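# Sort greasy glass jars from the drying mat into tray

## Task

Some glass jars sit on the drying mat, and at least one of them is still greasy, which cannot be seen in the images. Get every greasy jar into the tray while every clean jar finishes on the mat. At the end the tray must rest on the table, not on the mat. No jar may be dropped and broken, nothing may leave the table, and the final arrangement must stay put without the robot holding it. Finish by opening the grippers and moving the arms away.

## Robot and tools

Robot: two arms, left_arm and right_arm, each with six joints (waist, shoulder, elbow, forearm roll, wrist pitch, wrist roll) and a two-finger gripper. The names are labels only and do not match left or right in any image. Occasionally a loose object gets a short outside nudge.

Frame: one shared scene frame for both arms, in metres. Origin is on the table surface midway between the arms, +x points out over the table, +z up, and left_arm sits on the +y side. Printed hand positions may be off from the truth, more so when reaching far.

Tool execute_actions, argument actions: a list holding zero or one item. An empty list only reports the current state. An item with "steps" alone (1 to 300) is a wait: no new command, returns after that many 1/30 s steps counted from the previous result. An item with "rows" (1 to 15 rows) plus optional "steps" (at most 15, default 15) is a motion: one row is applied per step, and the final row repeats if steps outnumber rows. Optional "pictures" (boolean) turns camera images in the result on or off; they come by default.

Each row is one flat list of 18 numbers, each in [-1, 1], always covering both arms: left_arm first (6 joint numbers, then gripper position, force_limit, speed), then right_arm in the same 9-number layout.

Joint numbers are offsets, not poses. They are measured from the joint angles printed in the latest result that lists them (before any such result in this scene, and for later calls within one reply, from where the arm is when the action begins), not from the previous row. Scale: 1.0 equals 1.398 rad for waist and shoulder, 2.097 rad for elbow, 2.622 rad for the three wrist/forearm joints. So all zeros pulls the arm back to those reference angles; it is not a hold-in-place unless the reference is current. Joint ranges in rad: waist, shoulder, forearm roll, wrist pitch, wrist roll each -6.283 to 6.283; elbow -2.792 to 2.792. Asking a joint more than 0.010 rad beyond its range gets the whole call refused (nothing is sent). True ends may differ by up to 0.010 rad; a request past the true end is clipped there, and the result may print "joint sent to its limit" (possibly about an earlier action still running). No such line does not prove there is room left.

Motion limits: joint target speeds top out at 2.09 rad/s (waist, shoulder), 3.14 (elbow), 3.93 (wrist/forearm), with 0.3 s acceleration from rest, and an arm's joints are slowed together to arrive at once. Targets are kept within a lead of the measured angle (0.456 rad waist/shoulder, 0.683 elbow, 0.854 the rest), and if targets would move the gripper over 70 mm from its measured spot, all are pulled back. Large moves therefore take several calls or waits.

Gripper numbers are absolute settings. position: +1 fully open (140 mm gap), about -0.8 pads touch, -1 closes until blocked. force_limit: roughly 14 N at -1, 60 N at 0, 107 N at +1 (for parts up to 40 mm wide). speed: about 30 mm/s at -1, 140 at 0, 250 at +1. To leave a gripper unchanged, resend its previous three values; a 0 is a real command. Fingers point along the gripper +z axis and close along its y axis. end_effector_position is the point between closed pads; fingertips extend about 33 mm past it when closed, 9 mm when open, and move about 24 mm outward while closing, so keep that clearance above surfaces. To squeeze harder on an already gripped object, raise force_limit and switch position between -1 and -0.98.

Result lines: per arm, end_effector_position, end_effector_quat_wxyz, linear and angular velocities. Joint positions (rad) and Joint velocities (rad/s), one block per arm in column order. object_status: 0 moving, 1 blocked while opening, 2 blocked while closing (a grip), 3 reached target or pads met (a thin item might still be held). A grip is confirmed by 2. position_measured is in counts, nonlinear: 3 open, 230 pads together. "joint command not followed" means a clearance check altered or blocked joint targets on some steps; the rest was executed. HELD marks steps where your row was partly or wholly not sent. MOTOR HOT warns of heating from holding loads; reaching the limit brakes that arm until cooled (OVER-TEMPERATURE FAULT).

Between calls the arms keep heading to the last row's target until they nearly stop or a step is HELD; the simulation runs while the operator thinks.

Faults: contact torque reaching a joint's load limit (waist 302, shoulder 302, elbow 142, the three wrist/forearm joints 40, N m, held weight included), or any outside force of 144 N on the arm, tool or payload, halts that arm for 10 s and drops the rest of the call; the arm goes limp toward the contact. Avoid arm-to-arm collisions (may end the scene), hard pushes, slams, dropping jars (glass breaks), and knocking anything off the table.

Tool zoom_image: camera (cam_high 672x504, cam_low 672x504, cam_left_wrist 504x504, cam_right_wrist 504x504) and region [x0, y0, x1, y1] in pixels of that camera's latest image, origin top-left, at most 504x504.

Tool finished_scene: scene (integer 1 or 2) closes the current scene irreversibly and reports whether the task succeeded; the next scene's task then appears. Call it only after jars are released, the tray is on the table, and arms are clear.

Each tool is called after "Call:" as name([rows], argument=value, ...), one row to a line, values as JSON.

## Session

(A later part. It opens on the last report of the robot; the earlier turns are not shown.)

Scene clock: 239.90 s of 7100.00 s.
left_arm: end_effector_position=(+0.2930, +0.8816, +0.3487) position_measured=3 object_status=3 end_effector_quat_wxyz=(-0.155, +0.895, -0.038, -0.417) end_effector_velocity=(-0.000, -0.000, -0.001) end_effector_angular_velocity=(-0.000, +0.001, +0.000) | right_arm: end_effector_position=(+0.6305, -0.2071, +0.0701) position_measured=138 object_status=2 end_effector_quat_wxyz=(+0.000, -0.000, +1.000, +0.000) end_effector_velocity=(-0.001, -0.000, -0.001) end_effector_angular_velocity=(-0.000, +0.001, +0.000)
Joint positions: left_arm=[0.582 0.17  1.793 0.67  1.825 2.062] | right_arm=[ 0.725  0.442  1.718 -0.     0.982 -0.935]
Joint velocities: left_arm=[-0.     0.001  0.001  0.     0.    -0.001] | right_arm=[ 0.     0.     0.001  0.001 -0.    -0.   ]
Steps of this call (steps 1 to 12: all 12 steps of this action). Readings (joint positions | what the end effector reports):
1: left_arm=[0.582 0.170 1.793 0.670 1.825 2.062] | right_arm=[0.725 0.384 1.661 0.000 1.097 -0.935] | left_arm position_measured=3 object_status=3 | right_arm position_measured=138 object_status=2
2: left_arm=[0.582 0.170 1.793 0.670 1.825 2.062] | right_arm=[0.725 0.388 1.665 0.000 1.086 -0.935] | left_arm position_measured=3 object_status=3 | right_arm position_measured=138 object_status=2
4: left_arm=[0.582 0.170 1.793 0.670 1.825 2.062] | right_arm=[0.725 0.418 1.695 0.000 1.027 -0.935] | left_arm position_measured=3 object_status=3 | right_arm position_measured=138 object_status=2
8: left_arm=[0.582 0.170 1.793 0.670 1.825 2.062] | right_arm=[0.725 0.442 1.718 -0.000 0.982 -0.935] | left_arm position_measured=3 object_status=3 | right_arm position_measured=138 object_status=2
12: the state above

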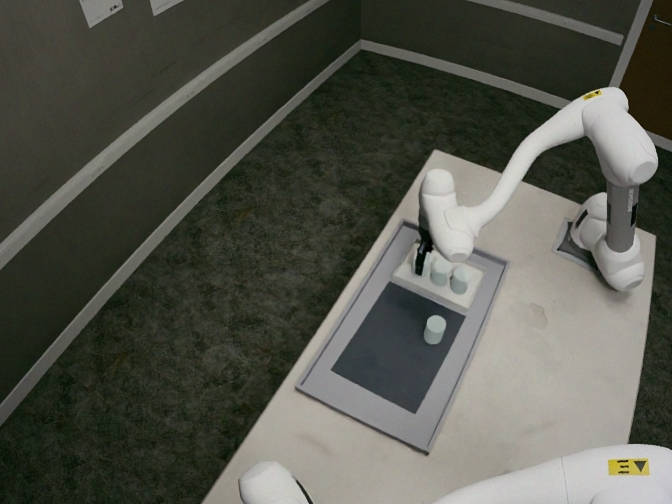

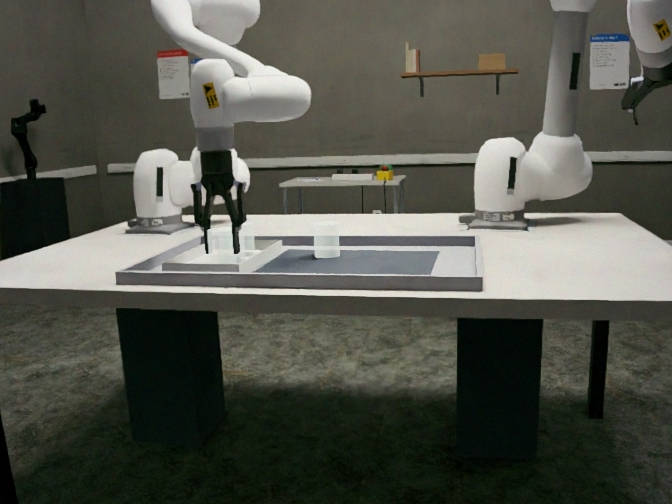

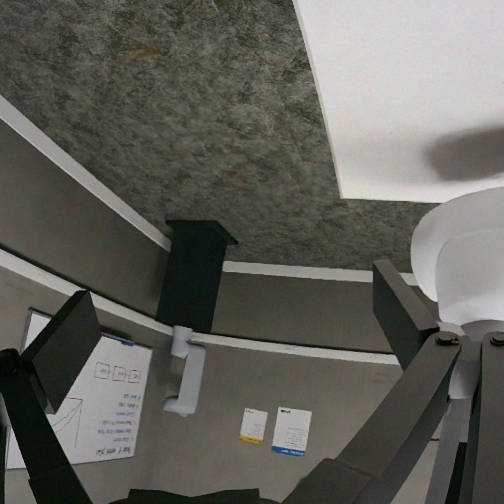

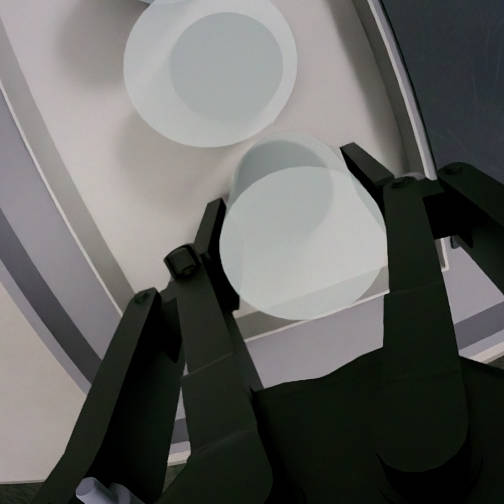

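Call:
execute_actions([
  {"rows":[[0,0,0,0,0,0,1,0,0,0,0.003,0.0017,0,-0.003,0,-1,0.5,0],[0,0,0,0,0,0,1,0,0,0,0.003,0.0017,0,-0.003,0,-1,0.5,0],[0,0,0,0,0,0,1,0,0,0,0.003,0.0017,0,-0.003,0,-1,0.5,0],[0,0,0,0,0,0,1,0,0,0,0.0053,0.0032,0,-0.0054,0,-1,0.5,0]],"steps":10},
], pictures=false)

Call:
execute_actions([
  {"rows":[[0,0,0,0,0,0,1,0,0,0,0,0,0,0,0,0.4,0.5,0]],"steps":8},
], pictures=false)

Call:
execute_actions([
  {"rows":[[0,0,0,0,0,0,1,0,0,0,-0.11,-0.075,0,0.118,0,0.4,0.5,0]],"steps":15},
])

Scene clock: 247.93 s of 7100.00 s.
left_arm: end_effector_position=(+0.2930, +0.8816, +0.3487) position_measured=3 object_status=3 end_effector_quat_wxyz=(-0.155, +0.895, -0.038, -0.417) end_effector_velocity=(+0.000, +0.000, -0.000) end_effector_angular_velocity=(+0.001, -0.000, +0.000) | right_arm: end_effector_position=(+0.6302, -0.2072, +0.0616) position_measured=138 object_status=2 end_effector_quat_wxyz=(+0.000, -0.000, +1.000, +0.000) end_effector_velocity=(+0.000, -0.001, -0.000) end_effector_angular_velocity=(+0.000, -0.000, -0.001)
Joint positions: left_arm=[0.582 0.17  1.793 0.67  1.825 2.062] | right_arm=[ 0.725  0.449  1.725  0.     0.967 -0.935]
Joint velocities: left_arm=[-0.     0.001 -0.001  0.    -0.    -0.001] | right_arm=[-0.001  0.     0.    -0.    -0.001 -0.   ]
Steps of this call (steps 1 to 15: the robot went on to your last target; steps 16 to 90: nothing new was sent; then 4.70 s passed at rest; steps 91 to 100: all 10 steps of this action). Readings (joint positions | what the end effector reports):
91: left_arm=[0.582 0.170 1.793 0.670 1.825 2.062] | right_arm=[0.725 0.442 1.718 0.000 0.981 -0.935] | left_arm position_measured=3 object_status=3 | right_arm position_measured=138 object_status=2
92: left_arm=[0.582 0.170 1.793 0.670 1.825 2.062] | right_arm=[0.725 0.443 1.720 0.000 0.977 -0.935] | left_arm position_measured=3 object_status=3 | right_arm position_measured=138 object_status=2
94: left_arm=[0.582 0.170 1.793 0.670 1.825 2.062] | right_arm=[0.725 0.446 1.722 0.000 0.974 -0.935] | left_arm position_measured=3 object_status=3 | right_arm position_measured=138 object_status=2
98: left_arm=[0.582 0.170 1.793 0.670 1.825 2.062] | right_arm=[0.725 0.449 1.725 0.000 0.968 -0.935] | left_arm position_measured=3 object_status=3 | right_arm position_measured=138 object_status=2
100: the state above

Scene clock: 248.20 s of 7100.00 s.
left_arm: end_effector_position=(+0.2930, +0.8816, +0.3487) position_measured=3 object_status=3 end_effector_quat_wxyz=(-0.155, +0.895, -0.038, -0.417) end_effector_velocity=(+0.000, -0.000, -0.000) end_effector_angular_velocity=(+0.000, -0.001, +0.000) | right_arm: end_effector_position=(+0.6302, -0.2072, +0.0616) position_measured=87 object_status=0 end_effector_quat_wxyz=(+0.000, -0.000, +1.000, +0.000) end_effector_velocity=(+0.000, -0.000, +0.000) end_effector_angular_velocity=(+0.000, -0.000, -0.000)
Joint positions: left_arm=[0.582 0.17  1.793 0.67  1.825 2.062] | right_arm=[ 0.725  0.449  1.725  0.     0.967 -0.935]
Joint velocities: left_arm=[ 0.     0.     0.    -0.    -0.001 -0.001] | right_arm=[-0. -0. -0.  0. -0.  0.]
Steps of this call (steps 1 to 8: all 8 steps of this action). Readings (joint positions | what the end effector reports):
1: left_arm=[0.582 0.170 1.793 0.670 1.825 2.062] | right_arm=[0.725 0.449 1.725 0.000 0.967 -0.935] | left_arm position_measured=3 object_status=3 | right_arm position_measured=138 object_status=0
2: left_arm=[0.582 0.170 1.793 0.670 1.825 2.062] | right_arm=[0.725 0.449 1.725 0.000 0.967 -0.935] | left_arm position_measured=3 object_status=3 | right_arm position_measured=138 object_status=0
4: left_arm=[0.582 0.170 1.793 0.670 1.825 2.062] | right_arm=[0.725 0.449 1.725 0.000 0.967 -0.935] | left_arm position_measured=3 object_status=3 | right_arm position_measured=118 object_status=0
8: the state above

Scene clock: 248.70 s of 7100.00 s.
left_arm: end_effector_position=(+0.2930, +0.8816, +0.3487) position_measured=3 object_status=3 end_effector_quat_wxyz=(-0.155, +0.895, -0.038, -0.417) end_effector_velocity=(-0.000, -0.000, +0.000) end_effector_angular_velocity=(-0.000, +0.001, +0.001) | right_arm: end_effector_position=(+0.6195, -0.2151, +0.2521) position_measured=78 object_status=3 end_effector_quat_wxyz=(+0.001, -0.000, +1.000, +0.001) end_effector_velocity=(+0.003, +0.002, +0.007) end_effector_angular_velocity=(+0.003, -0.004, -0.000)
Joint positions: left_arm=[0.582 0.17  1.793 0.67  1.825 2.062] | right_arm=[ 0.725  0.295  1.568  0.     1.276 -0.935]
Joint velocities: left_arm=[-0.    -0.     0.001 -0.     0.001 -0.   ] | right_arm=[-0.001  0.    -0.013  0.     0.007 -0.   ]
Steps of this call (steps 1 to 15: all 15 steps of this action). Readings (joint positions | what the end effector reports):
1: left_arm=[0.582 0.170 1.793 0.670 1.825 2.062] | right_arm=[0.725 0.449 1.724 0.000 0.968 -0.935] | left_arm position_measured=3 object_status=3 | right_arm position_measured=80 object_status=0
2: left_arm=[0.582 0.170 1.793 0.670 1.825 2.062] | right_arm=[0.725 0.444 1.720 -0.000 0.979 -0.935] | left_arm position_measured=3 object_status=3 | right_arm position_measured=78 object_status=0
4: left_arm=[0.582 0.170 1.793 0.670 1.825 2.062] | right_arm=[0.725 0.414 1.688 -0.000 1.039 -0.935] | left_arm position_measured=3 object_status=3 | right_arm position_measured=78 object_status=0
8: left_arm=[0.582 0.170 1.793 0.670 1.825 2.062] | right_arm=[0.725 0.349 1.623 0.000 1.168 -0.935] | left_arm position_measured=3 object_status=3 | right_arm position_measured=78 object_status=3
15: the state above

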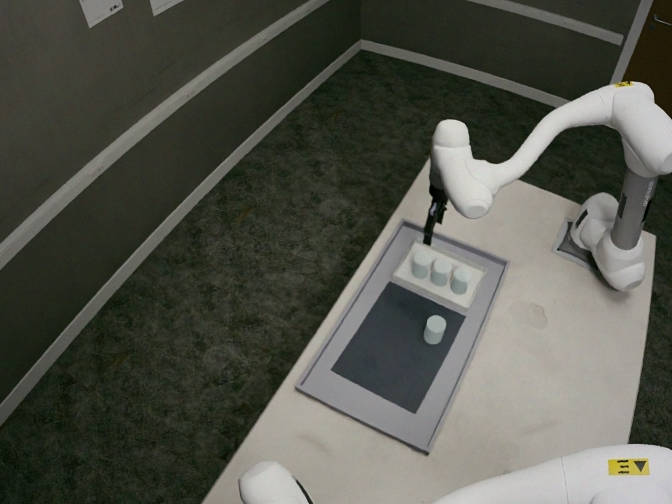

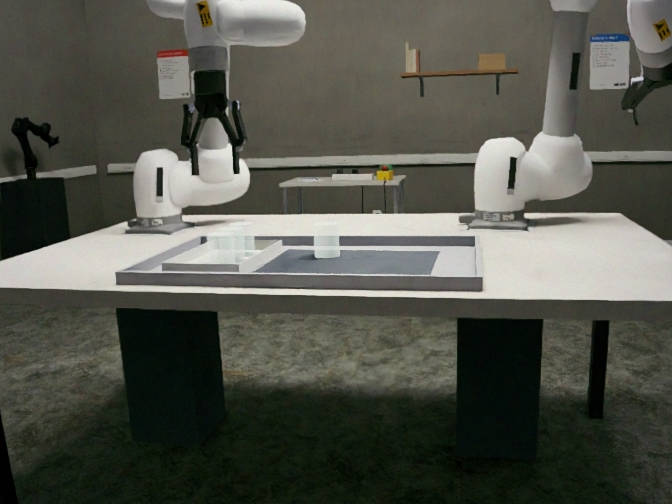

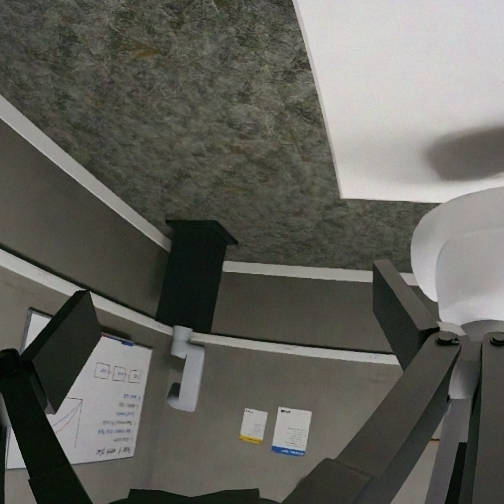

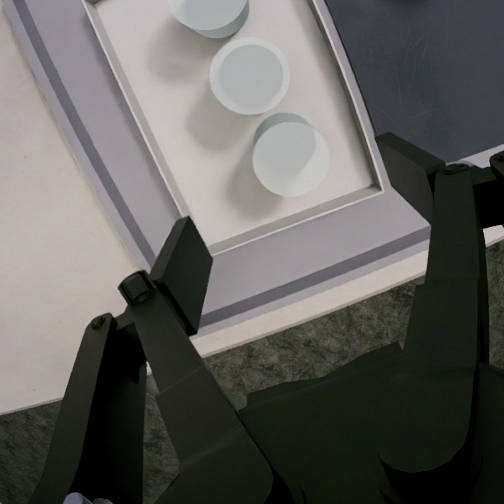

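Call:
finished_scene(scene=2)

The scene is finished: the task was done.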